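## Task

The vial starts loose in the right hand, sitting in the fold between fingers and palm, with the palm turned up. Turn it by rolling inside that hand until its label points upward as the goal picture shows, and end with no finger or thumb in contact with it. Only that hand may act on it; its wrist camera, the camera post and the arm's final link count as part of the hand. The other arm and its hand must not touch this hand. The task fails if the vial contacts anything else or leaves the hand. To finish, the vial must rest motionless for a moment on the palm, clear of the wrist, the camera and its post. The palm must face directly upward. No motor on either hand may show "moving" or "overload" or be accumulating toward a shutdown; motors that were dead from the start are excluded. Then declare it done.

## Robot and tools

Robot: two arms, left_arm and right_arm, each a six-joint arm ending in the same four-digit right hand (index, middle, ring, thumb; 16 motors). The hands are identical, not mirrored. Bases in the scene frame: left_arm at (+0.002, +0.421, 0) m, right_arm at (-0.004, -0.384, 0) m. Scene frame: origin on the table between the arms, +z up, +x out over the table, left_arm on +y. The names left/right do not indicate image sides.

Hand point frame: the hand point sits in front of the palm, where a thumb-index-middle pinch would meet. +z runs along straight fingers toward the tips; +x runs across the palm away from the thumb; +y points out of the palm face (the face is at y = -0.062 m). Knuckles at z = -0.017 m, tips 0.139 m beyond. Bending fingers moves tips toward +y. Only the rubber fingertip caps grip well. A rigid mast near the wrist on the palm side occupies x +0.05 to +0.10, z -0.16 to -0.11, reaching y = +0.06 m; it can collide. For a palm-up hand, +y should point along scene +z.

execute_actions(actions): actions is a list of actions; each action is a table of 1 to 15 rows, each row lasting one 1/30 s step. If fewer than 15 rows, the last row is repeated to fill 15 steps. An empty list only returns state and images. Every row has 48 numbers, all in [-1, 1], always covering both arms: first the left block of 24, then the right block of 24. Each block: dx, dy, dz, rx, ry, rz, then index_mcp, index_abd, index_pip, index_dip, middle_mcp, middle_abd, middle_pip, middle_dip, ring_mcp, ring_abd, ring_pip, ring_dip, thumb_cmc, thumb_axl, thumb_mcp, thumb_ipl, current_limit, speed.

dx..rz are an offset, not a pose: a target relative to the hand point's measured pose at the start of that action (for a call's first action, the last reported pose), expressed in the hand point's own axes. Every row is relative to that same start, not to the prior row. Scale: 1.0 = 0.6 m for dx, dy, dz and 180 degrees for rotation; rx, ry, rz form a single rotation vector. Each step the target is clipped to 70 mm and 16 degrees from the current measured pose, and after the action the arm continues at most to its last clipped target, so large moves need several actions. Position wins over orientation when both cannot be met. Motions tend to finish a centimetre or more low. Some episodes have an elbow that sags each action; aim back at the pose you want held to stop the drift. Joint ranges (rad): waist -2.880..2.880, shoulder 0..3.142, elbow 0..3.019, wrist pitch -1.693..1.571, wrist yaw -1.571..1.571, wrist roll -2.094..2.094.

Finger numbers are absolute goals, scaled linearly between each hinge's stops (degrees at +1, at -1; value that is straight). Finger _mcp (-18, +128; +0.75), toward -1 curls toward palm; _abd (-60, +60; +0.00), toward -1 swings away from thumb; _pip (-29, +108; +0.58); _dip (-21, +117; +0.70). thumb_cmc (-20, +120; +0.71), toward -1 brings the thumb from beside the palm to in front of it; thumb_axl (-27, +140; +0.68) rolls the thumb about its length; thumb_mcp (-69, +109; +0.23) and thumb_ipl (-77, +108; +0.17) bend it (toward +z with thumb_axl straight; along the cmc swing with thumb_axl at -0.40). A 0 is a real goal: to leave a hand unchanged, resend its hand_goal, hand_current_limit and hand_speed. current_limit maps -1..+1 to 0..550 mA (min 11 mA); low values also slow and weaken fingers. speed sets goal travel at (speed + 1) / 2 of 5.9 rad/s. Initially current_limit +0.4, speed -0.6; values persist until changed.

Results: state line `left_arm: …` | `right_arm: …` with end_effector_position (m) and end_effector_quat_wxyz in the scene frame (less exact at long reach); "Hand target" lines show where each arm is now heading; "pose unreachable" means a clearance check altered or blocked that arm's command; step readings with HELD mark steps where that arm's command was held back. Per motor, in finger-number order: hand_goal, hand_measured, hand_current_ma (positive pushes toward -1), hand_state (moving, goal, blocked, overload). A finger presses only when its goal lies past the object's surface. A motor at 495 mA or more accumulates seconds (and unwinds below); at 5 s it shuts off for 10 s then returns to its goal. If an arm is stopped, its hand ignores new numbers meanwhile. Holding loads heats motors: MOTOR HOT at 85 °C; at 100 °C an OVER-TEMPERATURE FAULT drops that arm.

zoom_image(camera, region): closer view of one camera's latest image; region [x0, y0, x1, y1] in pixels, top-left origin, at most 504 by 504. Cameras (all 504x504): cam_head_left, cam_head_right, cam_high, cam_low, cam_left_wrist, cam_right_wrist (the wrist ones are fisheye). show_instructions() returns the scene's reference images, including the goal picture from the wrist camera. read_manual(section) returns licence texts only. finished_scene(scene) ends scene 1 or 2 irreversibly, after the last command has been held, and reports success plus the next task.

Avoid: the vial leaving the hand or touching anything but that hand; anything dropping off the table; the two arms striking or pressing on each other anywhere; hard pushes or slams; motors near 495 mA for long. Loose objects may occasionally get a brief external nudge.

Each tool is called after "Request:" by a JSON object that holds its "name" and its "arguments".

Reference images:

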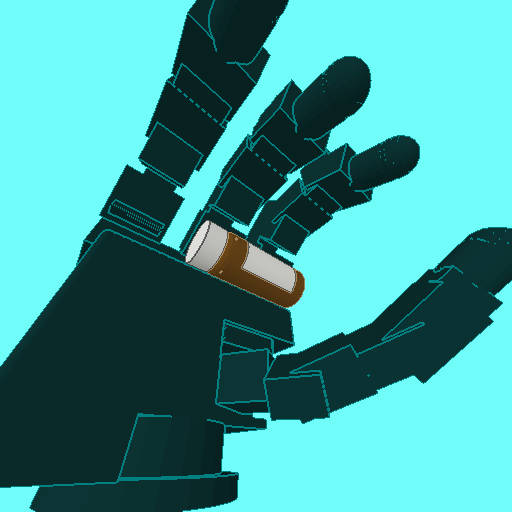

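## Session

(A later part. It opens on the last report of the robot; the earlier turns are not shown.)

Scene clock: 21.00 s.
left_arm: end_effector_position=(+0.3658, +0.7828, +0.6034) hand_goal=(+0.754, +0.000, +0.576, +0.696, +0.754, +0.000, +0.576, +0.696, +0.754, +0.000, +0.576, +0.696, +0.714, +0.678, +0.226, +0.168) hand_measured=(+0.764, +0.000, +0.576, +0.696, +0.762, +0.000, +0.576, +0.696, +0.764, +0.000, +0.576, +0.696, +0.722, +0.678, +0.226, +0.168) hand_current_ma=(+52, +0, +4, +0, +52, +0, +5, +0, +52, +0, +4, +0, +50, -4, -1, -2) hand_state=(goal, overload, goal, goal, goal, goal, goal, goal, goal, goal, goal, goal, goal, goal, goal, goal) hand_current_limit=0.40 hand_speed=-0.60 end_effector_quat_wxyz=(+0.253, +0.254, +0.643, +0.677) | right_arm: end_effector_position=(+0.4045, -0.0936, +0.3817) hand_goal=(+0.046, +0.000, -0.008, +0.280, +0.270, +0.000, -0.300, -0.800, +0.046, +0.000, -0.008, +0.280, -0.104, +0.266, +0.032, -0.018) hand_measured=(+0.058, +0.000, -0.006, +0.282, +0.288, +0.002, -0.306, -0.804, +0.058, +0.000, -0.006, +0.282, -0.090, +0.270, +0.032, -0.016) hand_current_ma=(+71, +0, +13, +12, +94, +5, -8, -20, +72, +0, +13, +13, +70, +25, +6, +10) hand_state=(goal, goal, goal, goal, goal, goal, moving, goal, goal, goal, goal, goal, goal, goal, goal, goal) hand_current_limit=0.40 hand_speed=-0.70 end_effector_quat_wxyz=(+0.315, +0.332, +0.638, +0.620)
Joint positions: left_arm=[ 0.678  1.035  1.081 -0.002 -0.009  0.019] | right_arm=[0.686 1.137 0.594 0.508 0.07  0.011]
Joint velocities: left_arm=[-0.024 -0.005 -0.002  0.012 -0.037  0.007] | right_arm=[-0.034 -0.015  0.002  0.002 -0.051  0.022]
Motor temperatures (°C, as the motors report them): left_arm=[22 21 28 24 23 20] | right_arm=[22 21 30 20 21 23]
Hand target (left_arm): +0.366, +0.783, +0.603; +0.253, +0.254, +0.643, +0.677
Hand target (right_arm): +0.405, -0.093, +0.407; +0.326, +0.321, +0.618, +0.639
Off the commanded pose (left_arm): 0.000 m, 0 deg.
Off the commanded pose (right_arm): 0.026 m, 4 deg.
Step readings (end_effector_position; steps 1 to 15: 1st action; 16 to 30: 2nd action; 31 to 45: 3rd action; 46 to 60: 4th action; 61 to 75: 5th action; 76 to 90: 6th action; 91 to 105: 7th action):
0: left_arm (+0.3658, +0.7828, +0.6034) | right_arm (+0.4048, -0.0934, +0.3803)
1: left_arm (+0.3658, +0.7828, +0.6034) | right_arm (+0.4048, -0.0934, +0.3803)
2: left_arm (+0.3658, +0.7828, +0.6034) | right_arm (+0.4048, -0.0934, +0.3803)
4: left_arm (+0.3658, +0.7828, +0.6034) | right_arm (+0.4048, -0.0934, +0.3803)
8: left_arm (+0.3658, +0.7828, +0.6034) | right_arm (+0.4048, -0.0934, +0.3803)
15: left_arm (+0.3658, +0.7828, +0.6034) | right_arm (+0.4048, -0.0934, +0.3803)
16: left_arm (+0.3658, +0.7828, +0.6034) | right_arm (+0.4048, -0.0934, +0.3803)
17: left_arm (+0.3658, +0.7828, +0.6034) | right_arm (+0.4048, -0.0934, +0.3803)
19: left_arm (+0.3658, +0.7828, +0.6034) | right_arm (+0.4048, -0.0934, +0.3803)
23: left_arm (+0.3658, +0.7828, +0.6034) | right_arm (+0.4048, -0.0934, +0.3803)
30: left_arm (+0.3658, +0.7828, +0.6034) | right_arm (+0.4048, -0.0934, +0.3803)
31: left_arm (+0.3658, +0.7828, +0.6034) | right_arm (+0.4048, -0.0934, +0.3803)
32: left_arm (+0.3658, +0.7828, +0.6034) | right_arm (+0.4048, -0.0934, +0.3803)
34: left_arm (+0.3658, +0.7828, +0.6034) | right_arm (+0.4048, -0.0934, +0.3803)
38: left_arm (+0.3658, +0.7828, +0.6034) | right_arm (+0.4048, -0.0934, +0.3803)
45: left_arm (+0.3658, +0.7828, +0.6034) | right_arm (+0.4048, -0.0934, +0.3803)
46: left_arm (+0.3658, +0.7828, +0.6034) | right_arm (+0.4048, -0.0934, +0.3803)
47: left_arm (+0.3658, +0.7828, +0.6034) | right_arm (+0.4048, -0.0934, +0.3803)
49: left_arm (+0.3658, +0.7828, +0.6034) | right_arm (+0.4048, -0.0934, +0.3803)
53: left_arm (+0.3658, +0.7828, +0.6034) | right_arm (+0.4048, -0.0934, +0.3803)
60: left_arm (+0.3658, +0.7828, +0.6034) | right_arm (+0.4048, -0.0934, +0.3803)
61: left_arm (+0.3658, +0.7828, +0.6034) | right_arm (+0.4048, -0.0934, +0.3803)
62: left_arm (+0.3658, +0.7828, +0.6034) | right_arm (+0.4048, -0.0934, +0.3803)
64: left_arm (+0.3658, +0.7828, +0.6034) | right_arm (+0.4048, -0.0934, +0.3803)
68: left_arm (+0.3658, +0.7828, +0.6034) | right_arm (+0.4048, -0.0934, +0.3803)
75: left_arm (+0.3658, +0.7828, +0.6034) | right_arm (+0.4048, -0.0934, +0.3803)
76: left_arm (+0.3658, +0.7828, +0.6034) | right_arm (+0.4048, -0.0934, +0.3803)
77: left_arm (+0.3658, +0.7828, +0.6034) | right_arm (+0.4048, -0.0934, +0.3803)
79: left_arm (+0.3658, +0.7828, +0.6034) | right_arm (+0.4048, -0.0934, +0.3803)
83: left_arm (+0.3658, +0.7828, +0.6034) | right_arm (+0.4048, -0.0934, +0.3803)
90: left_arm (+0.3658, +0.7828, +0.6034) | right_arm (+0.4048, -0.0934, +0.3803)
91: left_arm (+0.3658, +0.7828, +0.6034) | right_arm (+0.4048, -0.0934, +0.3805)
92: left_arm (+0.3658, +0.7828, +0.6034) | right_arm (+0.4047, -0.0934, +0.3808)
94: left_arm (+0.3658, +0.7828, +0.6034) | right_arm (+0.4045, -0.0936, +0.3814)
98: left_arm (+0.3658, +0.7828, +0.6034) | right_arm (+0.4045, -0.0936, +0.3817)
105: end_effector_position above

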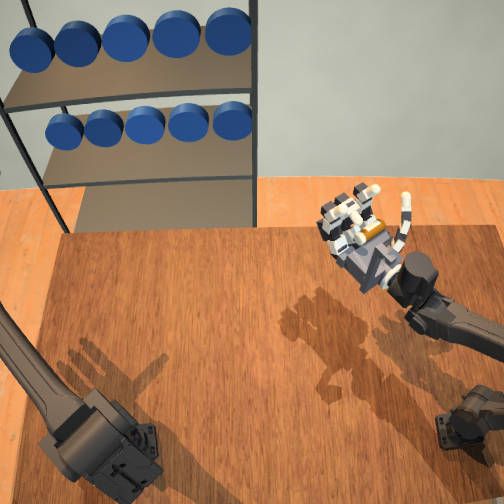

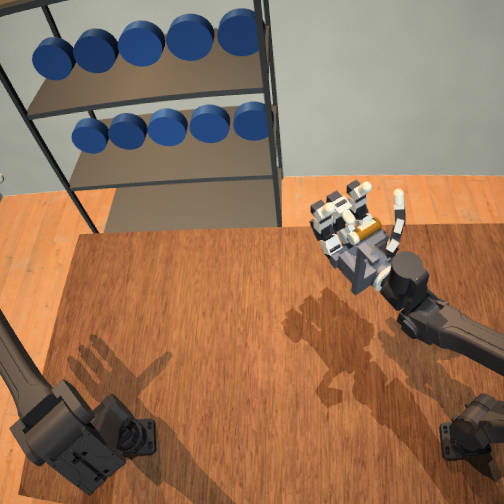

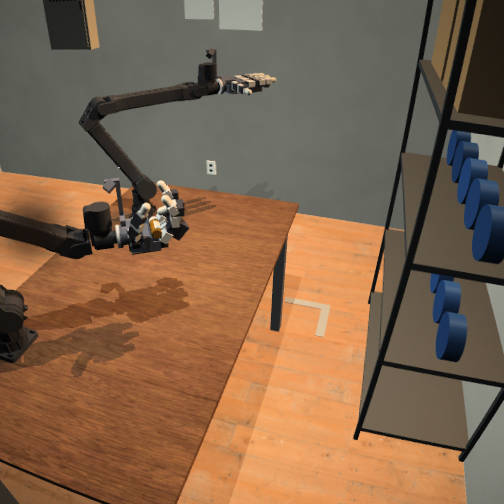

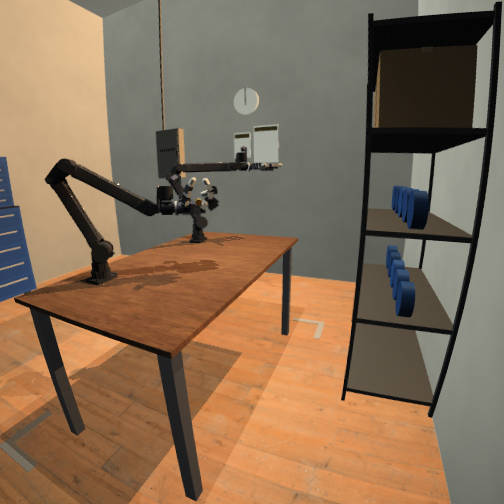

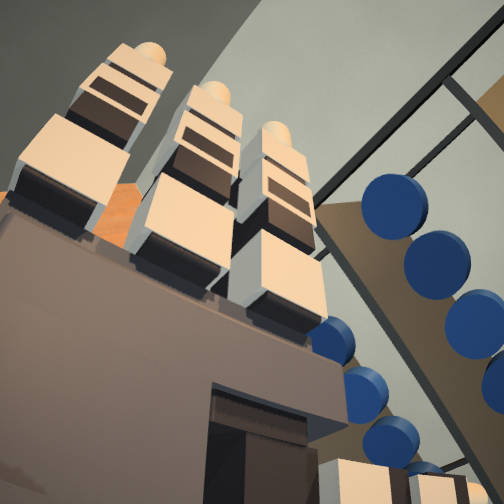

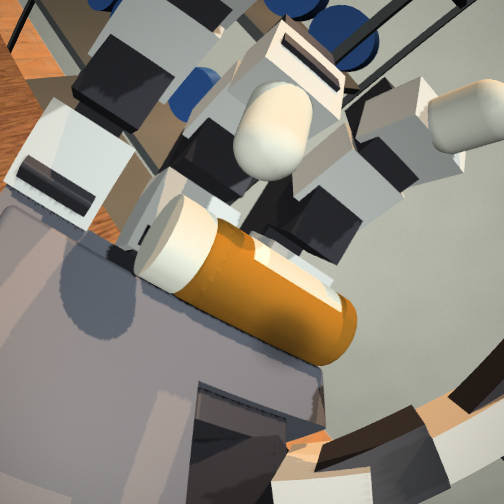

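Request:
{"name": "execute_actions", "arguments": {"actions": [[[0,0,0,0,0,0,0.754,0,0.576,0.696,0.754,0,0.576,0.696,0.754,0,0.576,0.696,0.714,0.678,0.226,0.168,0.4,-0.6,0,0.05,0,-0.028,0,0,0.046,0,0.1,0.28,0.046,0,0.1,0.0,0.046,0,-0.008,0.28,-0.104,0.266,0.032,-0.018,0.4,-0.5]],[[0,0,0,0,0,0,0.754,0,0.576,0.696,0.754,0,0.576,0.696,0.754,0,0.576,0.696,0.714,0.678,0.226,0.168,0.4,-0.6,0,0.04,0,-0.014,0,0,-0.1,0,0.1,0.28,-0.1,0,0.1,0.0,0.046,0,-0.008,0.28,-0.104,0.266,0.032,-0.018,0.4,-0.9]],[[0,0,0,0,0,0,0.754,0,0.576,0.696,0.754,0,0.576,0.696,0.754,0,0.576,0.696,0.714,0.678,0.226,0.168,0.4,-0.6,0,0.04,0,-0.014,0,0,-0.1,0,0.1,0.28,-0.1,0,0.1,0.0,0.046,0,-0.008,0.28,-0.104,0.266,0.032,-0.018,0.4,-0.9]]]}}

Scene clock: 22.73 s.
left_arm: end_effector_position=(+0.3658, +0.7828, +0.6034) hand_goal=(+0.754, +0.000, +0.576, +0.696, +0.754, +0.000, +0.576, +0.696, +0.754, +0.000, +0.576, +0.696, +0.714, +0.678, +0.226, +0.168) hand_measured=(+0.764, +0.000, +0.576, +0.696, +0.762, +0.000, +0.576, +0.696, +0.764, +0.000, +0.576, +0.696, +0.722, +0.678, +0.226, +0.168) hand_current_ma=(+52, +0, +4, +0, +52, +0, +5, +0, +52, +0, +4, +0, +50, -4, -1, -2) hand_state=(goal, overload, goal, goal, goal, goal, goal, goal, goal, goal, goal, goal, goal, goal, goal, goal) hand_current_limit=0.40 hand_speed=-0.60 end_effector_quat_wxyz=(+0.253, +0.254, +0.643, +0.677) | right_arm: end_effector_position=(+0.4025, -0.0953, +0.3896) hand_goal=(-0.100, +0.000, +0.100, +0.280, -0.100, +0.000, +0.100, +0.000, +0.046, +0.000, -0.008, +0.280, -0.104, +0.266, +0.032, -0.018) hand_measured=(-0.088, +0.000, +0.098, +0.282, -0.088, +0.002, +0.098, -0.056, +0.058, +0.000, -0.006, +0.282, -0.090, +0.270, +0.032, -0.016) hand_current_ma=(+68, +0, -12, +12, +68, +5, -14, -31, +72, +0, +13, +13, +70, +25, +6, +10) hand_state=(goal, goal, goal, goal, goal, goal, goal, moving, goal, goal, goal, goal, goal, goal, goal, goal) hand_current_limit=0.40 hand_speed=-0.90 end_effector_quat_wxyz=(+0.319, +0.327, +0.628, +0.630)
Joint positions: left_arm=[ 0.678  1.035  1.081 -0.002 -0.009  0.019] | right_arm=[0.686 1.137 0.594 0.54  0.07  0.011]
Joint velocities: left_arm=[ 0.005  0.005 -0.002 -0.002 -0.051 -0.022] | right_arm=[-0.005 -0.005  0.002 -0.007 -0.066 -0.051]
Motor temperatures (°C, as the motors report them): left_arm=[22 21 28 24 23 20] | right_arm=[22 21 30 20 21 23]
Hand target (left_arm): +0.366, +0.783, +0.603; +0.253, +0.254, +0.643, +0.677
Hand target (right_arm): +0.402, -0.096, +0.414; +0.327, +0.320, +0.614, +0.644
Off the commanded pose (left_arm): 0.000 m, 0 deg.
Off the commanded pose (right_arm): 0.024 m, 3 deg.
Step readings (end_effector_position; steps 1 to 15: 1st action; 16 to 30: 2nd action; 31 to 45: 3rd action):
0: left_arm (+0.3658, +0.7828, +0.6034) | right_arm (+0.4045, -0.0936, +0.3817)
1: left_arm (+0.3658, +0.7828, +0.6034) | right_arm (+0.4042, -0.0938, +0.3828)
2: left_arm (+0.3658, +0.7828, +0.6034) | right_arm (+0.4038, -0.0942, +0.3844)
4: left_arm (+0.3658, +0.7828, +0.6034) | right_arm (+0.4029, -0.0949, +0.3880)
8: left_arm (+0.3658, +0.7828, +0.6034) | right_arm (+0.4025, -0.0953, +0.3896)
15: left_arm (+0.3658, +0.7828, +0.6034) | right_arm (+0.4025, -0.0953, +0.3896)
16: left_arm (+0.3658, +0.7828, +0.6034) | right_arm (+0.4025, -0.0953, +0.3896)
17: left_arm (+0.3658, +0.7828, +0.6034) | right_arm (+0.4025, -0.0953, +0.3896)
19: left_arm (+0.3658, +0.7828, +0.6034) | right_arm (+0.4025, -0.0953, +0.3896)
23: left_arm (+0.3658, +0.7828, +0.6034) | right_arm (+0.4025, -0.0953, +0.3896)
30: left_arm (+0.3658, +0.7828, +0.6034) | right_arm (+0.4025, -0.0953, +0.3896)
31: left_arm (+0.3658, +0.7828, +0.6034) | right_arm (+0.4025, -0.0953, +0.3896)
32: left_arm (+0.3658, +0.7828, +0.6034) | right_arm (+0.4025, -0.0953, +0.3896)
34: left_arm (+0.3658, +0.7828, +0.6034) | right_arm (+0.4025, -0.0953, +0.3896)
38: left_arm (+0.3658, +0.7828, +0.6034) | right_arm (+0.4025, -0.0953, +0.3896)
45: end_effector_position above

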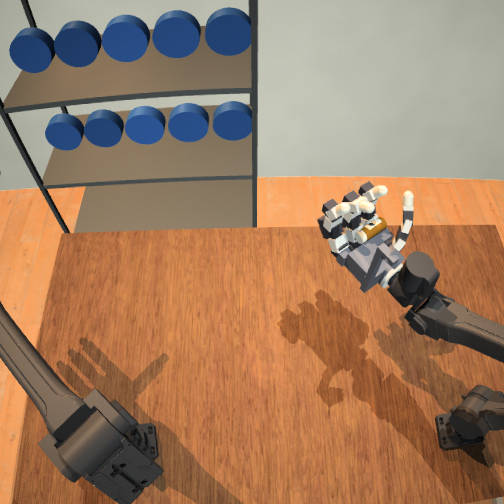

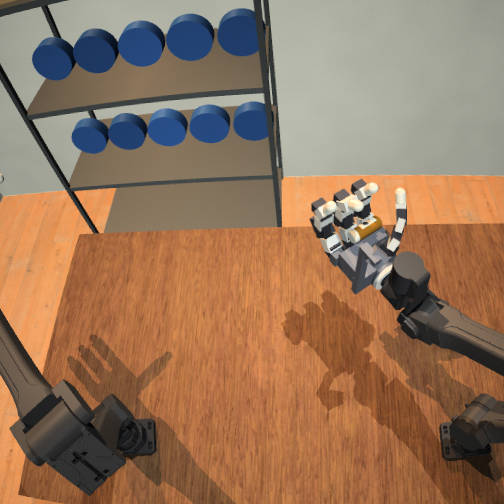

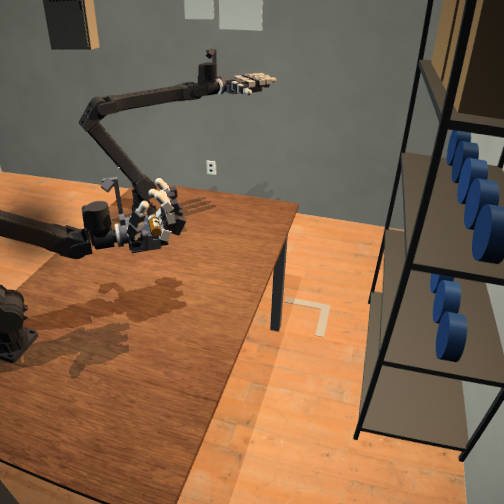

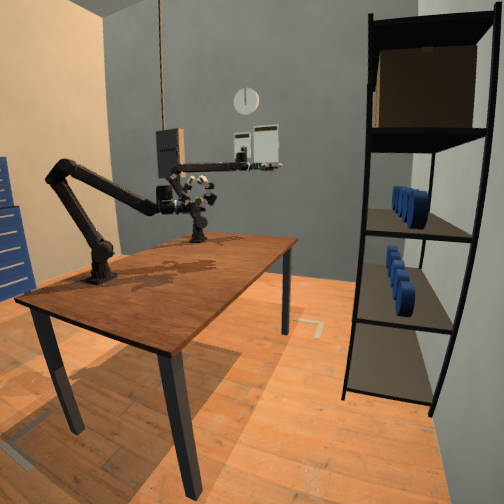

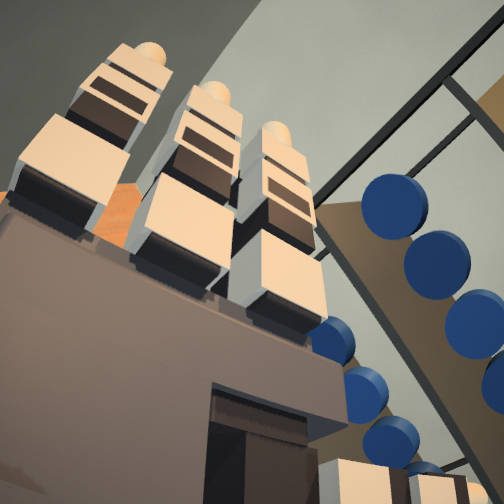

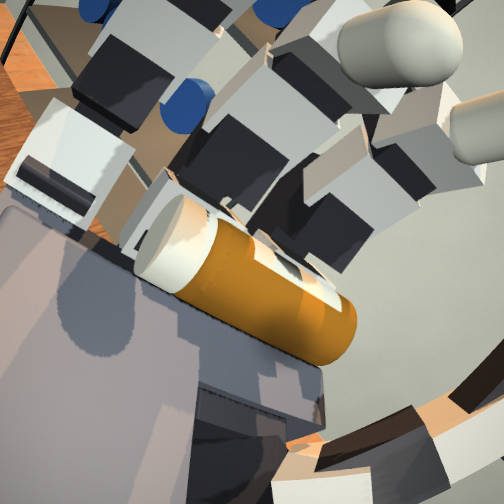

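Not moved yet; push more.

Request:
{"name": "execute_actions", "arguments": {"actions": [[[0,0,0,0,0,0,0.754,0,0.576,0.696,0.754,0,0.576,0.696,0.754,0,0.576,0.696,0.714,0.678,0.226,0.168,0.4,-0.6,0,0.04,0,-0.014,0,0,-0.3,0,0.2,0.28,-0.3,0,0.2,0.2,0.046,0,-0.008,0.28,-0.104,0.266,0.032,-0.018,0.4,-0.9]],[[0,0,0,0,0,0,0.754,0,0.576,0.696,0.754,0,0.576,0.696,0.754,0,0.576,0.696,0.714,0.678,0.226,0.168,0.4,-0.6,0,0.04,0,-0.014,0,0,-0.3,0,0.2,0.28,-0.3,0,0.2,0.2,0.046,0,-0.008,0.28,-0.104,0.266,0.032,-0.018,0.4,-0.9]]]}}

Scene clock: 23.87 s.
left_arm: end_effector_position=(+0.3658, +0.7828, +0.6034) hand_goal=(+0.754, +0.000, +0.576, +0.696, +0.754, +0.000, +0.576, +0.696, +0.754, +0.000, +0.576, +0.696, +0.714, +0.678, +0.226, +0.168) hand_measured=(+0.764, +0.000, +0.576, +0.696, +0.762, +0.000, +0.576, +0.696, +0.764, +0.000, +0.576, +0.696, +0.722, +0.678, +0.226, +0.168) hand_current_ma=(+52, +0, +4, +0, +52, +0, +5, +0, +52, +0, +4, +0, +50, -4, -1, -2) hand_state=(goal, overload, goal, goal, goal, goal, goal, goal, goal, goal, goal, goal, goal, goal, goal, goal) hand_current_limit=0.40 hand_speed=-0.60 end_effector_quat_wxyz=(+0.253, +0.254, +0.643, +0.677) | right_arm: end_effector_position=(+0.4025, -0.0953, +0.3896) hand_goal=(-0.300, +0.000, +0.200, +0.280, -0.300, +0.000, +0.200, +0.200, +0.046, +0.000, -0.008, +0.280, -0.104, +0.266, +0.032, -0.018) hand_measured=(-0.292, +0.000, +0.198, +0.282, -0.290, +0.002, +0.196, +0.196, +0.058, +0.000, -0.006, +0.282, -0.090, +0.270, +0.032, -0.016) hand_current_ma=(+48, +0, -17, +12, +47, +5, -18, -19, +72, +0, +13, +14, +70, +25, +6, +10) hand_state=(moving, goal, goal, goal, moving, goal, goal, goal, goal, goal, goal, goal, goal, goal, goal, goal) hand_current_limit=0.40 hand_speed=-0.90 end_effector_quat_wxyz=(+0.319, +0.327, +0.628, +0.630)
Joint positions: left_arm=[ 0.678  1.035  1.081 -0.002 -0.009  0.019] | right_arm=[0.686 1.137 0.594 0.54  0.07  0.011]
Joint velocities: left_arm=[-0.005 -0.005  0.017  0.007 -0.051  0.007] | right_arm=[-0.005  0.024 -0.002  0.012  0.007 -0.066]
Motor temperatures (°C, as the motors report them): left_arm=[22 21 28 24 23 20] | right_arm=[22 21 30 20 21 23]
Hand target (left_arm): +0.366, +0.783, +0.603; +0.253, +0.254, +0.643, +0.677
Hand target (right_arm): +0.402, -0.096, +0.414; +0.327, +0.320, +0.614, +0.644
Off the commanded pose (left_arm): 0.000 m, 0 deg.
Off the commanded pose (right_arm): 0.024 m, 3 deg.
Step readings (end_effector_position; steps 1 to 15: 1st action; 16 to 30: 2nd action):
0: left_arm (+0.3658, +0.7828, +0.6034) | right_arm (+0.4025, -0.0953, +0.3896)
1: left_arm (+0.3658, +0.7828, +0.6034) | right_arm (+0.4025, -0.0953, +0.3896)
2: left_arm (+0.3658, +0.7828, +0.6034) | right_arm (+0.4025, -0.0953, +0.3896)
4: left_arm (+0.3658, +0.7828, +0.6034) | right_arm (+0.4025, -0.0953, +0.3896)
8: left_arm (+0.3658, +0.7828, +0.6034) | right_arm (+0.4025, -0.0953, +0.3896)
15: left_arm (+0.3658, +0.7828, +0.6034) | right_arm (+0.4025, -0.0953, +0.3896)
16: left_arm (+0.3658, +0.7828, +0.6034) | right_arm (+0.4025, -0.0953, +0.3896)
17: left_arm (+0.3658, +0.7828, +0.6034) | right_arm (+0.4025, -0.0953, +0.3896)
19: left_arm (+0.3658, +0.7828, +0.6034) | right_arm (+0.4025, -0.0953, +0.3896)
23: left_arm (+0.3658, +0.7828, +0.6034) | right_arm (+0.4025, -0.0953, +0.3896)
30: end_effector_position above

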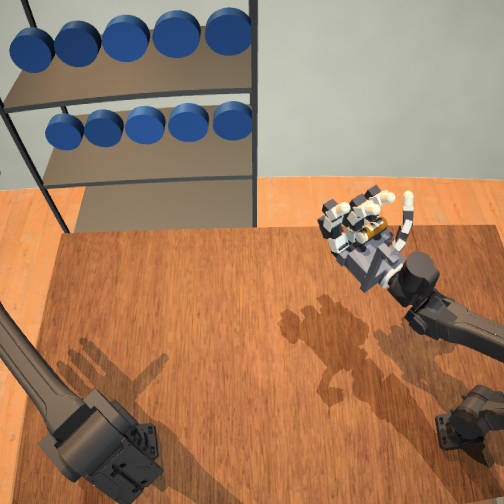

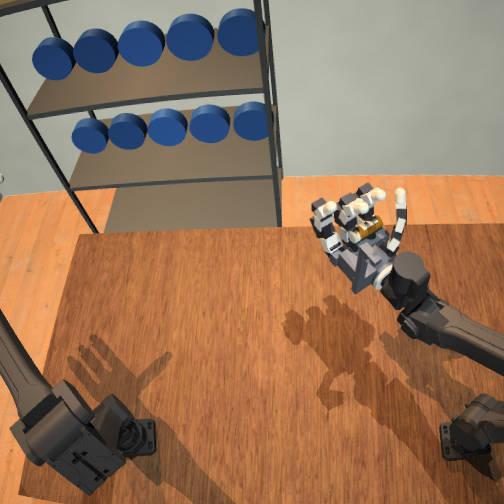

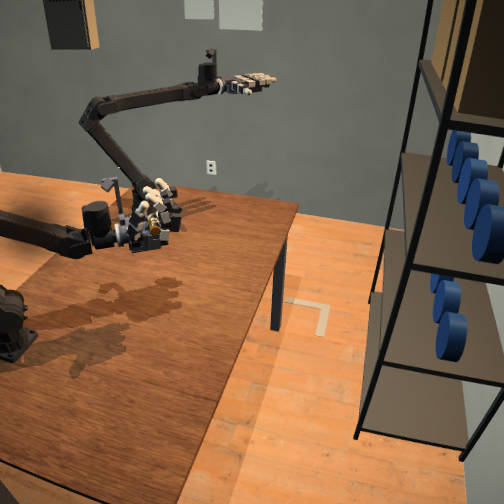

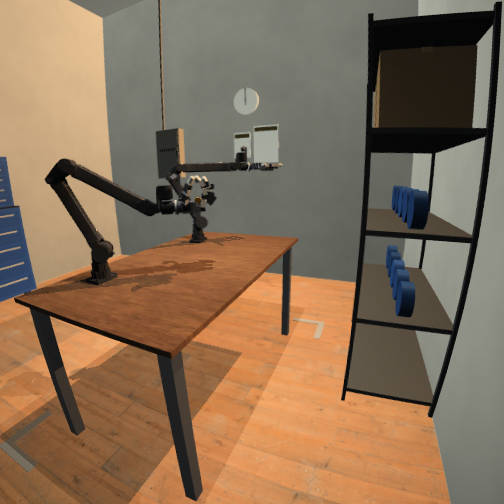

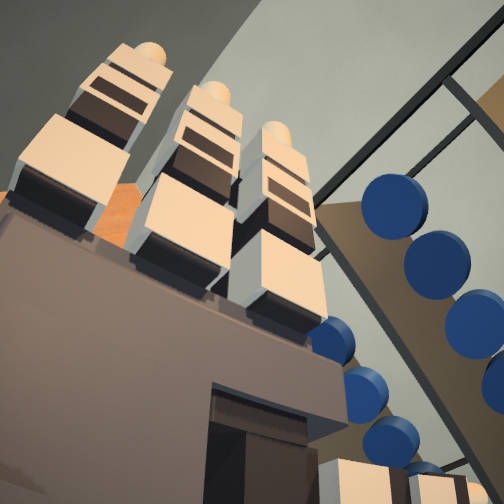

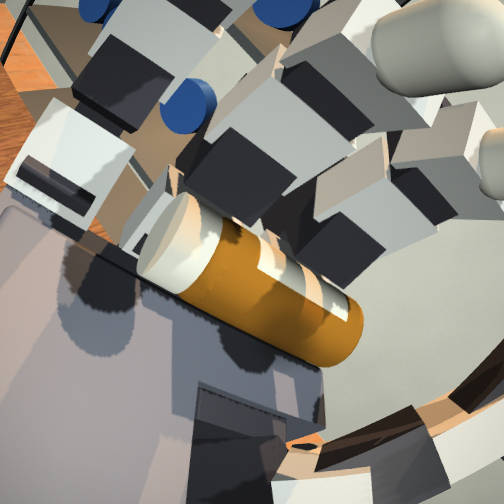

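Rolling. A bit more, then back off.

Request:
{"name": "execute_actions", "arguments": {"actions": [[[0,0,0,0,0,0,0.754,0,0.576,0.696,0.754,0,0.576,0.696,0.754,0,0.576,0.696,0.714,0.678,0.226,0.168,0.4,-0.6,0,0.04,0,-0.014,0,0,-0.41,0,0.3,0.28,-0.41,0,0.3,0.28,0.046,0,-0.008,0.28,-0.104,0.266,0.032,-0.018,0.4,-0.9]],[[0,0,0,0,0,0,0.754,0,0.576,0.696,0.754,0,0.576,0.696,0.754,0,0.576,0.696,0.714,0.678,0.226,0.168,0.4,-0.6,0,0.04,0,-0.014,0,0,-0.41,0,0.3,0.28,-0.41,0,0.3,0.28,0.046,0,-0.008,0.28,-0.104,0.266,0.032,-0.018,0.4,-0.9]],[[0,0,0,0,0,0,0.754,0,0.576,0.696,0.754,0,0.576,0.696,0.754,0,0.576,0.696,0.714,0.678,0.226,0.168,0.4,-0.6,0,0.04,0,-0.014,0,0,0.1,0,0.3,0.28,0.1,0,0.3,0.28,0.046,0,-0.008,0.28,-0.104,0.266,0.032,-0.018,0.4,-0.5]],[[0,0,0,0,0,0,0.754,0,0.576,0.696,0.754,0,0.576,0.696,0.754,0,0.576,0.696,0.714,0.678,0.226,0.168,0.4,-0.6,0,0.04,0,-0.014,0,0,0.1,0,0.3,0.28,0.1,0,0.3,0.28,0.046,0,-0.008,0.28,-0.104,0.266,0.032,-0.018,0.4,-0.5]]]}}

Scene clock: 26.20 s.
left_arm: end_effector_position=(+0.3658, +0.7828, +0.6034) hand_goal=(+0.754, +0.000, +0.576, +0.696, +0.754, +0.000, +0.576, +0.696, +0.754, +0.000, +0.576, +0.696, +0.714, +0.678, +0.226, +0.168) hand_measured=(+0.764, +0.000, +0.576, +0.696, +0.762, +0.000, +0.576, +0.696, +0.764, +0.000, +0.576, +0.696, +0.722, +0.678, +0.226, +0.168) hand_current_ma=(+52, +0, +4, +0, +52, +0, +5, +0, +52, +0, +4, +0, +50, -4, -1, -2) hand_state=(goal, overload, goal, goal, goal, goal, goal, goal, goal, goal, goal, goal, goal, goal, goal, goal) hand_current_limit=0.40 hand_speed=-0.60 end_effector_quat_wxyz=(+0.253, +0.254, +0.643, +0.677) | right_arm: end_effector_position=(+0.4025, -0.0953, +0.3896) hand_goal=(+0.100, +0.000, +0.300, +0.280, +0.100, +0.000, +0.300, +0.280, +0.046, +0.000, -0.008, +0.280, -0.104, +0.266, +0.032, -0.018) hand_measured=(+0.104, +0.000, +0.298, +0.282, +0.106, +0.002, +0.298, +0.278, +0.058, +0.000, -0.006, +0.282, -0.090, +0.270, +0.032, -0.016) hand_current_ma=(+30, +0, -6, +11, +32, +5, -6, -15, +72, +0, +13, +13, +70, +25, +6, +10) hand_state=(goal, goal, goal, goal, goal, goal, goal, goal, goal, goal, goal, goal, goal, goal, goal, goal) hand_current_limit=0.40 hand_speed=-0.50 end_effector_quat_wxyz=(+0.319, +0.327, +0.628, +0.630)
Joint positions: left_arm=[ 0.678  1.035  1.081 -0.002 -0.009  0.019] | right_arm=[0.686 1.137 0.594 0.54  0.07  0.011]
Joint velocities: left_arm=[-0.005  0.015 -0.017 -0.012 -0.022 -0.007] | right_arm=[ 0.015  0.005 -0.007 -0.017  0.037 -0.051]
Motor temperatures (°C, as the motors report them): left_arm=[22 21 29 24 23 20] | right_arm=[22 21 31 20 21 23]
Hand target (left_arm): +0.366, +0.783, +0.603; +0.253, +0.254, +0.643, +0.677
Hand target (right_arm): +0.402, -0.096, +0.414; +0.327, +0.320, +0.614, +0.644
Off the commanded pose (left_arm): 0.000 m, 0 deg.
Off the commanded pose (right_arm): 0.024 m, 3 deg.
Step readings (end_effector_position; steps 1 to 15: 1st action; 16 to 30: 2nd action; 31 to 45: 3rd action; 46 to 60: 4th action):
0: left_arm (+0.3658, +0.7828, +0.6034) | right_arm (+0.4025, -0.0953, +0.3896)
1: left_arm (+0.3658, +0.7828, +0.6034) | right_arm (+0.4025, -0.0953, +0.3896)
2: left_arm (+0.3658, +0.7828, +0.6034) | right_arm (+0.4025, -0.0953, +0.3896)
4: left_arm (+0.3658, +0.7828, +0.6034) | right_arm (+0.4025, -0.0953, +0.3896)
8: left_arm (+0.3658, +0.7828, +0.6034) | right_arm (+0.4025, -0.0953, +0.3896)
15: left_arm (+0.3658, +0.7828, +0.6034) | right_arm (+0.4025, -0.0953, +0.3896)
16: left_arm (+0.3658, +0.7828, +0.6034) | right_arm (+0.4025, -0.0953, +0.3896)
17: left_arm (+0.3658, +0.7828, +0.6034) | right_arm (+0.4025, -0.0953, +0.3896)
19: left_arm (+0.3658, +0.7828, +0.6034) | right_arm (+0.4025, -0.0953, +0.3896)
23: left_arm (+0.3658, +0.7828, +0.6034) | right_arm (+0.4025, -0.0953, +0.3896)
30: left_arm (+0.3658, +0.7828, +0.6034) | right_arm (+0.4025, -0.0953, +0.3896)
31: left_arm (+0.3658, +0.7828, +0.6034) | right_arm (+0.4025, -0.0953, +0.3896)
32: left_arm (+0.3658, +0.7828, +0.6034) | right_arm (+0.4025, -0.0953, +0.3896)
34: left_arm (+0.3658, +0.7828, +0.6034) | right_arm (+0.4025, -0.0953, +0.3896)
38: left_arm (+0.3658, +0.7828, +0.6034) | right_arm (+0.4025, -0.0953, +0.3896)
45: left_arm (+0.3658, +0.7828, +0.6034) | right_arm (+0.4025, -0.0953, +0.3896)
46: left_arm (+0.3658, +0.7828, +0.6034) | right_arm (+0.4025, -0.0953, +0.3896)
47: left_arm (+0.3658, +0.7828, +0.6034) | right_arm (+0.4025, -0.0953, +0.3896)
49: left_arm (+0.3658, +0.7828, +0.6034) | right_arm (+0.4025, -0.0953, +0.3896)
53: left_arm (+0.3658, +0.7828, +0.6034) | right_arm (+0.4025, -0.0953, +0.3896)
60: end_effector_position above

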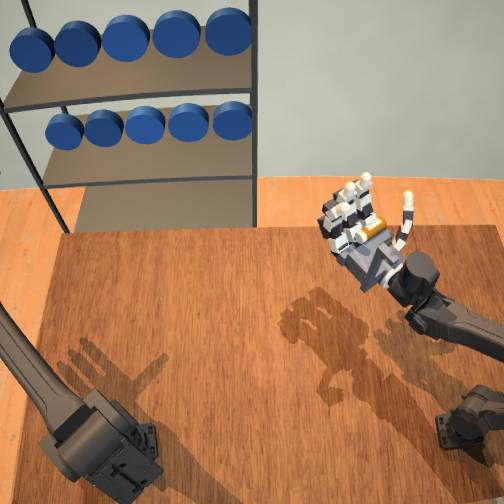

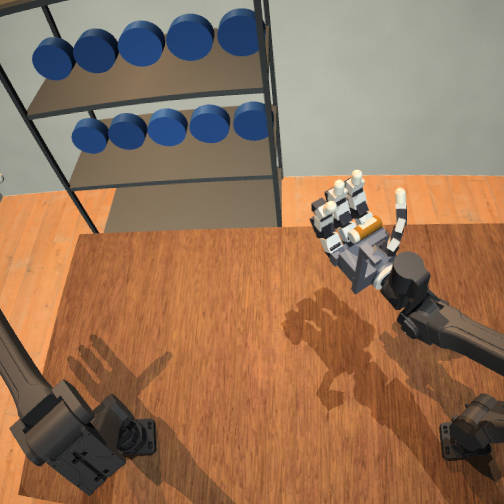

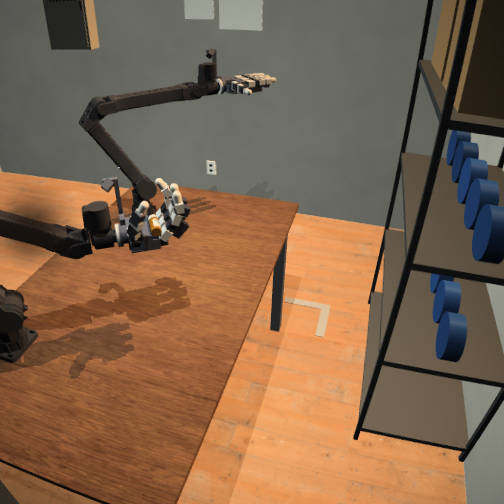

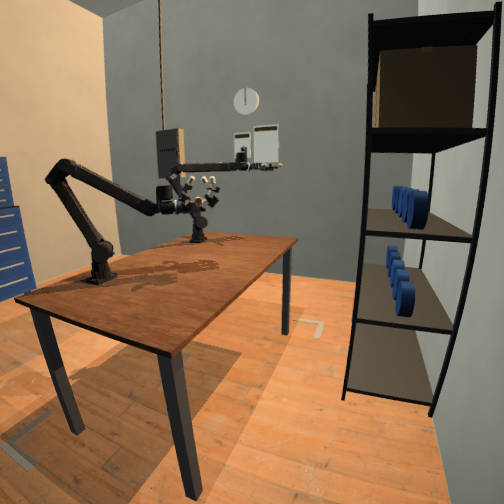

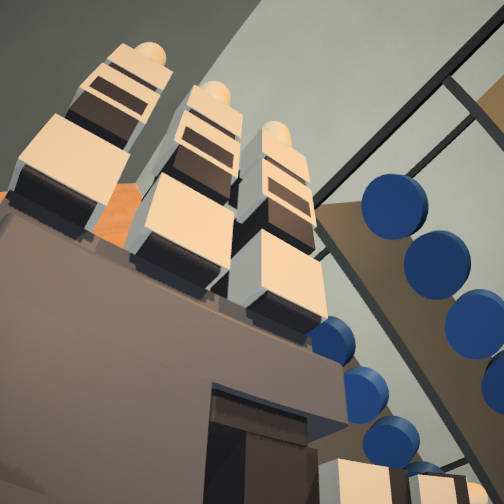

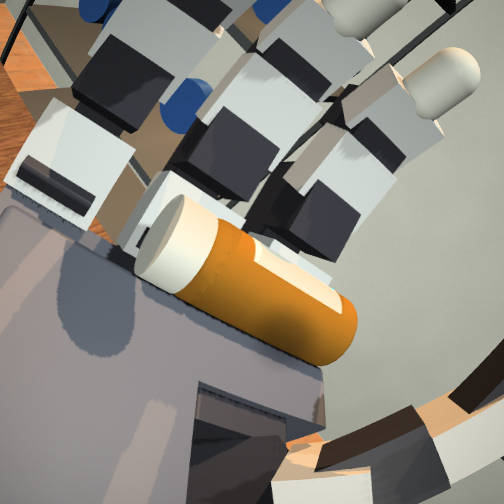

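Request:
{"name": "execute_actions", "arguments": {"actions": [[[0,0,0,0,0,0,0.754,0,0.576,0.696,0.754,0,0.576,0.696,0.754,0,0.576,0.696,0.714,0.678,0.226,0.168,0.4,-0.6,0,0.04,0,-0.014,0,0,0.046,0,0.3,0.28,0.27,0,-0.3,-0.7,0.046,0,-0.008,0.28,-0.104,0.266,0.032,-0.018,0.4,-0.2]],[[0,0,0,0,0,0,0.754,0,0.576,0.696,0.754,0,0.576,0.696,0.754,0,0.576,0.696,0.714,0.678,0.226,0.168,0.4,-0.6,0,0.04,0,-0.014,0,0,0.046,0,0.3,0.28,0.27,0,-0.68,-0.7,0.046,0,-0.008,0.28,-0.104,0.266,0.032,-0.018,0.4,-0.6]],[[0,0,0,0,0,0,0.754,0,0.576,0.696,0.754,0,0.576,0.696,0.754,0,0.576,0.696,0.714,0.678,0.226,0.168,0.4,-0.6,0,0.04,0,-0.014,0,0,0.046,0,0.3,0.28,0.27,0,-0.8,-0.52,0.046,0,-0.008,0.28,-0.104,0.266,0.032,-0.018,0.4,-0.85]],[[0,0,0,0,0,0,0.754,0,0.576,0.696,0.754,0,0.576,0.696,0.754,0,0.576,0.696,0.714,0.678,0.226,0.168,0.4,-0.6,0,0.04,0,-0.014,0,0,0.046,0,0.3,0.28,0.27,0,-0.4,-0.52,0.046,0,-0.008,0.28,-0.104,0.266,0.032,-0.018,0.4,-0.6]],[[0,0,0,0,0,0,0.754,0,0.576,0.696,0.754,0,0.576,0.696,0.754,0,0.576,0.696,0.714,0.678,0.226,0.168,0.4,-0.6,0,0.04,0,-0.014,0,0,0.046,0,0.3,0.28,0.27,0,-0.4,-0.52,0.046,0,-0.008,0.28,-0.104,0.266,0.032,-0.018,0.4,-0.6]]]}}

Scene clock: 29.13 s.
left_arm: end_effector_position=(+0.3658, +0.7828, +0.6034) hand_goal=(+0.754, +0.000, +0.576, +0.696, +0.754, +0.000, +0.576, +0.696, +0.754, +0.000, +0.576, +0.696, +0.714, +0.678, +0.226, +0.168) hand_measured=(+0.764, +0.000, +0.576, +0.696, +0.762, +0.000, +0.576, +0.696, +0.764, +0.000, +0.576, +0.696, +0.722, +0.678, +0.226, +0.168) hand_current_ma=(+52, +0, +4, +0, +52, +0, +5, +0, +52, +0, +4, +0, +50, -4, -1, -2) hand_state=(goal, overload, goal, goal, goal, goal, goal, goal, goal, goal, goal, goal, goal, goal, goal, goal) hand_current_limit=0.40 hand_speed=-0.60 end_effector_quat_wxyz=(+0.253, +0.254, +0.643, +0.677) | right_arm: end_effector_position=(+0.4025, -0.0953, +0.3896) hand_goal=(+0.046, +0.000, +0.300, +0.280, +0.270, +0.000, -0.400, -0.520, +0.046, +0.000, -0.008, +0.280, -0.104, +0.266, +0.032, -0.018) hand_measured=(+0.062, +0.000, +0.300, +0.282, +0.286, +0.002, -0.404, -0.518, +0.058, +0.000, -0.006, +0.282, -0.090, +0.270, +0.032, -0.016) hand_current_ma=(+93, +0, -4, +11, +90, +11, -23, +11, +72, +0, +13, +13, +70, +25, +6, +10) hand_state=(goal, goal, goal, goal, goal, goal, goal, goal, goal, goal, goal, goal, goal, goal, goal, goal) hand_current_limit=0.40 hand_speed=-0.60 end_effector_quat_wxyz=(+0.319, +0.327, +0.628, +0.630)
Joint positions: left_arm=[ 0.678  1.035  1.081 -0.002 -0.009  0.019] | right_arm=[0.686 1.137 0.594 0.54  0.07  0.011]
Joint velocities: left_arm=[-0.005 -0.005 -0.007  0.002 -0.125  0.051] | right_arm=[-0.005 -0.015 -0.007 -0.002 -0.007 -0.007]
Motor temperatures (°C, as the motors report them): left_arm=[22 21 29 24 23 20] | right_arm=[22 21 31 20 21 23]
Hand target (left_arm): +0.366, +0.783, +0.603; +0.253, +0.254, +0.643, +0.677
Hand target (right_arm): +0.402, -0.096, +0.414; +0.327, +0.320, +0.614, +0.644
Off the commanded pose (left_arm): 0.000 m, 0 deg.
Off the commanded pose (right_arm): 0.024 m, 3 deg.
Step readings (end_effector_position; steps 1 to 15: 1st action; 16 to 30: 2nd action; 31 to 45: 3rd action; 46 to 60: 4th action; 61 to 75: 5th action):
0: left_arm (+0.3658, +0.7828, +0.6034) | right_arm (+0.4025, -0.0953, +0.3896)
1: left_arm (+0.3658, +0.7828, +0.6034) | right_arm (+0.4025, -0.0953, +0.3896)
2: left_arm (+0.3658, +0.7828, +0.6034) | right_arm (+0.4025, -0.0953, +0.3896)
4: left_arm (+0.3658, +0.7828, +0.6034) | right_arm (+0.4025, -0.0953, +0.3896)
8: left_arm (+0.3658, +0.7828, +0.6034) | right_arm (+0.4025, -0.0953, +0.3896)
15: left_arm (+0.3658, +0.7828, +0.6034) | right_arm (+0.4025, -0.0953, +0.3896)
16: left_arm (+0.3658, +0.7828, +0.6034) | right_arm (+0.4025, -0.0953, +0.3896)
17: left_arm (+0.3658, +0.7828, +0.6034) | right_arm (+0.4025, -0.0953, +0.3896)
19: left_arm (+0.3658, +0.7828, +0.6034) | right_arm (+0.4025, -0.0953, +0.3896)
23: left_arm (+0.3658, +0.7828, +0.6034) | right_arm (+0.4025, -0.0953, +0.3896)
30: left_arm (+0.3658, +0.7828, +0.6034) | right_arm (+0.4025, -0.0953, +0.3896)
31: left_arm (+0.3658, +0.7828, +0.6034) | right_arm (+0.4025, -0.0953, +0.3896)
32: left_arm (+0.3658, +0.7828, +0.6034) | right_arm (+0.4025, -0.0953, +0.3896)
34: left_arm (+0.3658, +0.7828, +0.6034) | right_arm (+0.4025, -0.0953, +0.3896)
38: left_arm (+0.3658, +0.7828, +0.6034) | right_arm (+0.4025, -0.0953, +0.3896)
45: left_arm (+0.3658, +0.7828, +0.6034) | right_arm (+0.4025, -0.0953, +0.3896)
46: left_arm (+0.3658, +0.7828, +0.6034) | right_arm (+0.4025, -0.0953, +0.3896)
47: left_arm (+0.3658, +0.7828, +0.6034) | right_arm (+0.4025, -0.0953, +0.3896)
49: left_arm (+0.3658, +0.7828, +0.6034) | right_arm (+0.4025, -0.0953, +0.3896)
53: left_arm (+0.3658, +0.7828, +0.6034) | right_arm (+0.4025, -0.0953, +0.3896)
60: left_arm (+0.3658, +0.7828, +0.6034) | right_arm (+0.4025, -0.0953, +0.3896)
61: left_arm (+0.3658, +0.7828, +0.6034) | right_arm (+0.4025, -0.0953, +0.3896)
62: left_arm (+0.3658, +0.7828, +0.6034) | right_arm (+0.4025, -0.0953, +0.3896)
64: left_arm (+0.3658, +0.7828, +0.6034) | right_arm (+0.4025, -0.0953, +0.3896)
68: left_arm (+0.3658, +0.7828, +0.6034) | right_arm (+0.4025, -0.0953, +0.3896)
75: end_effector_position above

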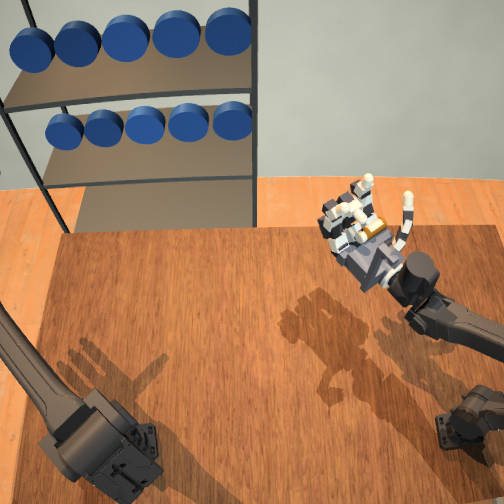

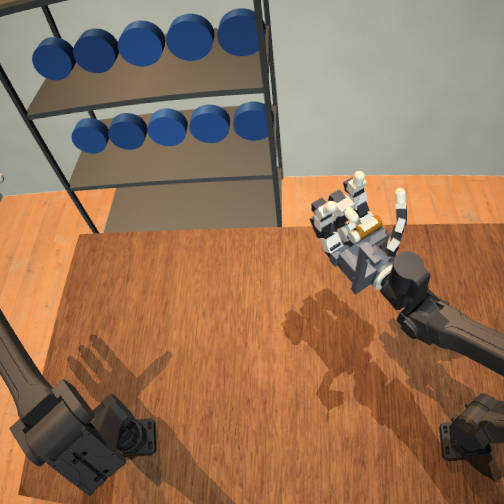

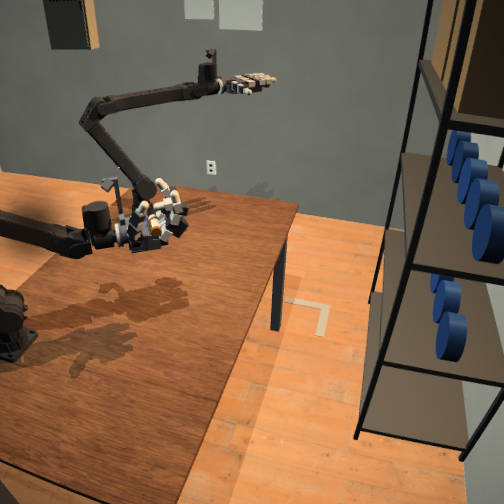

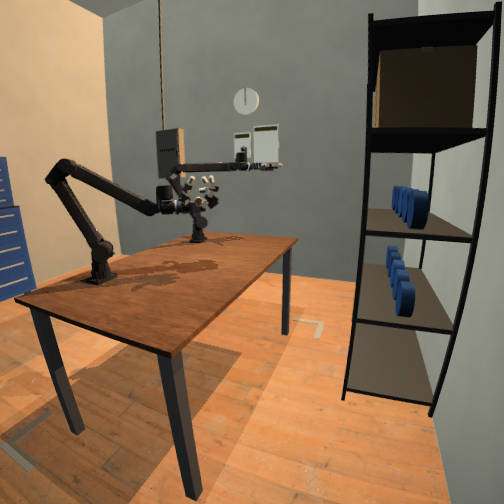

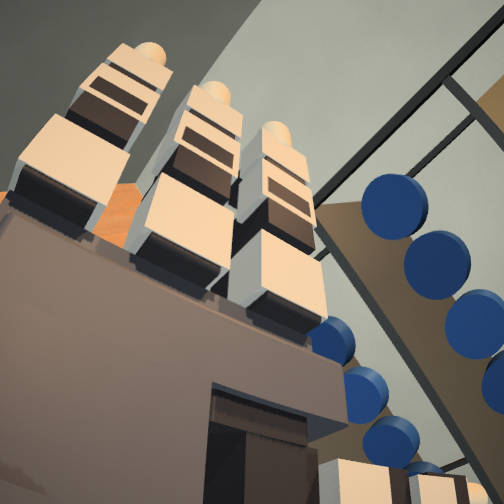

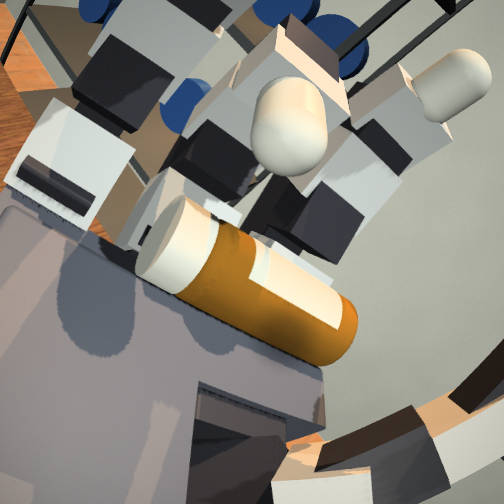

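Request:
{"name": "execute_actions", "arguments": {"actions": [[[0,0,0,0,0,0,0.754,0,0.576,0.696,0.754,0,0.576,0.696,0.754,0,0.576,0.696,0.714,0.678,0.226,0.168,0.4,-0.6,0,0.04,0,-0.014,0,0,0.25,0,0.3,0.28,0.27,0,-0.2,-0.4,0.046,0,-0.008,0.28,-0.104,0.266,0.032,-0.018,0.4,-0.7]],[[0,0,0,0,0,0,0.754,0,0.576,0.696,0.754,0,0.576,0.696,0.754,0,0.576,0.696,0.714,0.678,0.226,0.168,0.4,-0.6,0,0.04,0,-0.014,0,0,0.25,0,0.3,0.28,0.27,0,-0.2,-0.4,0.046,0,-0.008,0.28,-0.104,0.266,0.032,-0.018,0.4,-0.7]]]}}

Scene clock: 30.33 s.
left_arm: end_effector_position=(+0.3658, +0.7828, +0.6034) hand_goal=(+0.754, +0.000, +0.576, +0.696, +0.754, +0.000, +0.576, +0.696, +0.754, +0.000, +0.576, +0.696, +0.714, +0.678, +0.226, +0.168) hand_measured=(+0.764, +0.000, +0.576, +0.696, +0.762, +0.000, +0.576, +0.696, +0.764, +0.000, +0.576, +0.696, +0.722, +0.678, +0.226, +0.168) hand_current_ma=(+52, +0, +4, +0, +52, +0, +5, +0, +52, +0, +4, +0, +50, -4, -1, -2) hand_state=(goal, overload, goal, goal, goal, goal, goal, goal, goal, goal, goal, goal, goal, goal, goal, goal) hand_current_limit=0.40 hand_speed=-0.60 end_effector_quat_wxyz=(+0.253, +0.254, +0.643, +0.677) | right_arm: end_effector_position=(+0.4025, -0.0953, +0.3896) hand_goal=(+0.250, +0.000, +0.300, +0.280, +0.270, +0.000, -0.200, -0.400, +0.046, +0.000, -0.008, +0.280, -0.104, +0.266, +0.032, -0.018) hand_measured=(+0.256, +0.000, +0.300, +0.282, +0.286, +0.002, -0.202, -0.404, +0.058, +0.000, -0.006, +0.282, -0.090, +0.270, +0.032, -0.016) hand_current_ma=(+38, +0, -3, +11, +90, +11, -16, -21, +72, +0, +13, +13, +70, +25, +6, +10) hand_state=(goal, goal, goal, goal, goal, goal, goal, goal, goal, goal, goal, goal, goal, goal, goal, goal) hand_current_limit=0.40 hand_speed=-0.70 end_effector_quat_wxyz=(+0.319, +0.327, +0.628, +0.630)
Joint positions: left_arm=[ 0.678  1.035  1.081 -0.002 -0.009  0.019] | right_arm=[0.686 1.137 0.594 0.54  0.07  0.011]
Joint velocities: left_arm=[-0.005  0.005  0.007  0.017 -0.007 -0.022] | right_arm=[-0.005  0.005 -0.027  0.002 -0.051 -0.007]
Motor temperatures (°C, as the motors report them): left_arm=[22 21 29 24 23 20] | right_arm=[22 21 31 20 21 23]
Hand target (left_arm): +0.366, +0.783, +0.603; +0.253, +0.254, +0.643, +0.677
Hand target (right_arm): +0.402, -0.096, +0.414; +0.327, +0.320, +0.614, +0.644
Off the commanded pose (left_arm): 0.000 m, 0 deg.
Off the commanded pose (right_arm): 0.024 m, 3 deg.
Step readings (end_effector_position; steps 1 to 15: 1st action; 16 to 30: 2nd action):
0: left_arm (+0.3658, +0.7828, +0.6034) | right_arm (+0.4025, -0.0953, +0.3896)
1: left_arm (+0.3658, +0.7828, +0.6034) | right_arm (+0.4025, -0.0953, +0.3896)
2: left_arm (+0.3658, +0.7828, +0.6034) | right_arm (+0.4025, -0.0953, +0.3896)
4: left_arm (+0.3658, +0.7828, +0.6034) | right_arm (+0.4025, -0.0953, +0.3896)
8: left_arm (+0.3658, +0.7828, +0.6034) | right_arm (+0.4025, -0.0953, +0.3896)
15: left_arm (+0.3658, +0.7828, +0.6034) | right_arm (+0.4025, -0.0953, +0.3896)
16: left_arm (+0.3658, +0.7828, +0.6034) | right_arm (+0.4025, -0.0953, +0.3896)
17: left_arm (+0.3658, +0.7828, +0.6034) | right_arm (+0.4025, -0.0953, +0.3896)
19: left_arm (+0.3658, +0.7828, +0.6034) | right_arm (+0.4025, -0.0953, +0.3896)
23: left_arm (+0.3658, +0.7828, +0.6034) | right_arm (+0.4025, -0.0953, +0.3896)
30: end_effector_position above

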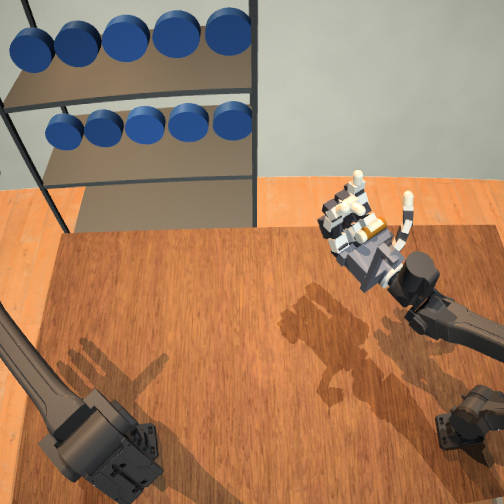

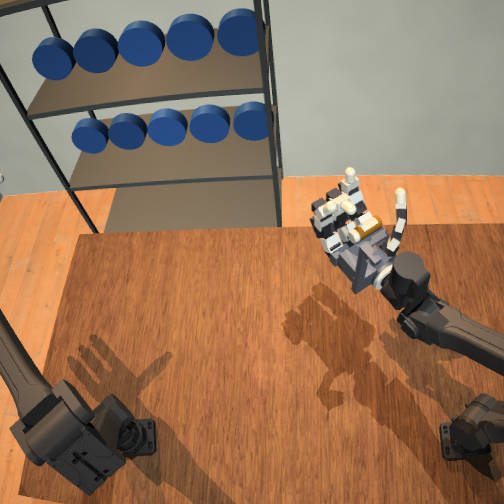

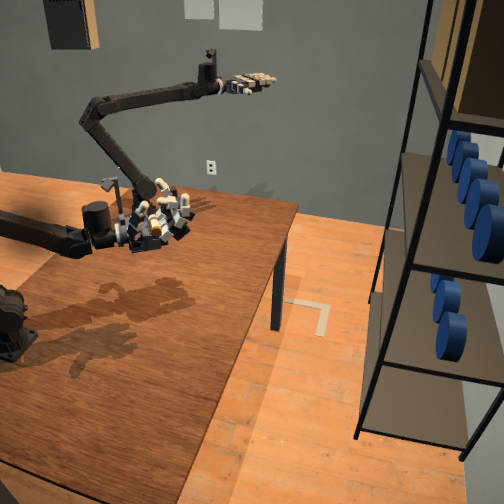

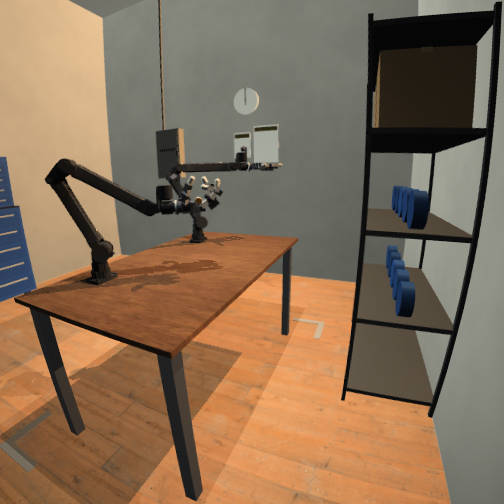

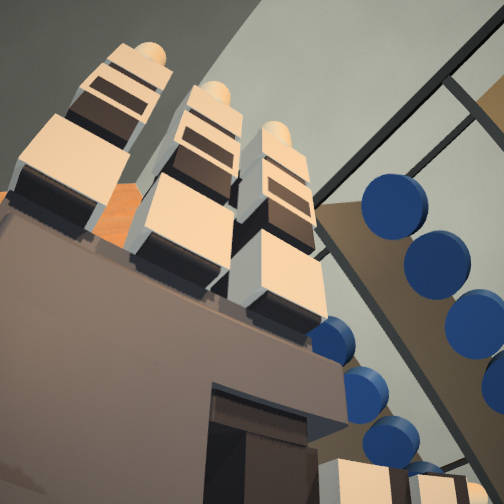

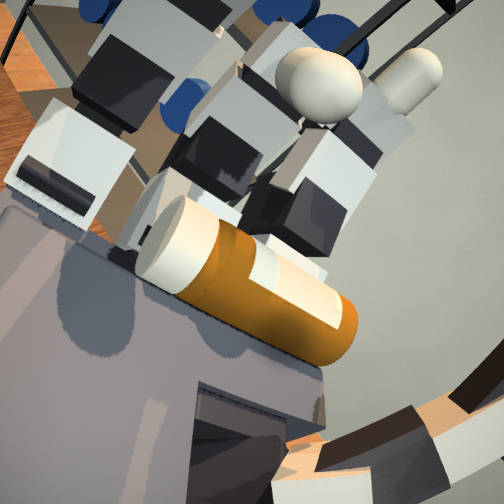

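Request:
{"name": "finished_scene", "arguments": {"scene": 1}}

The scene is finished: the task was done.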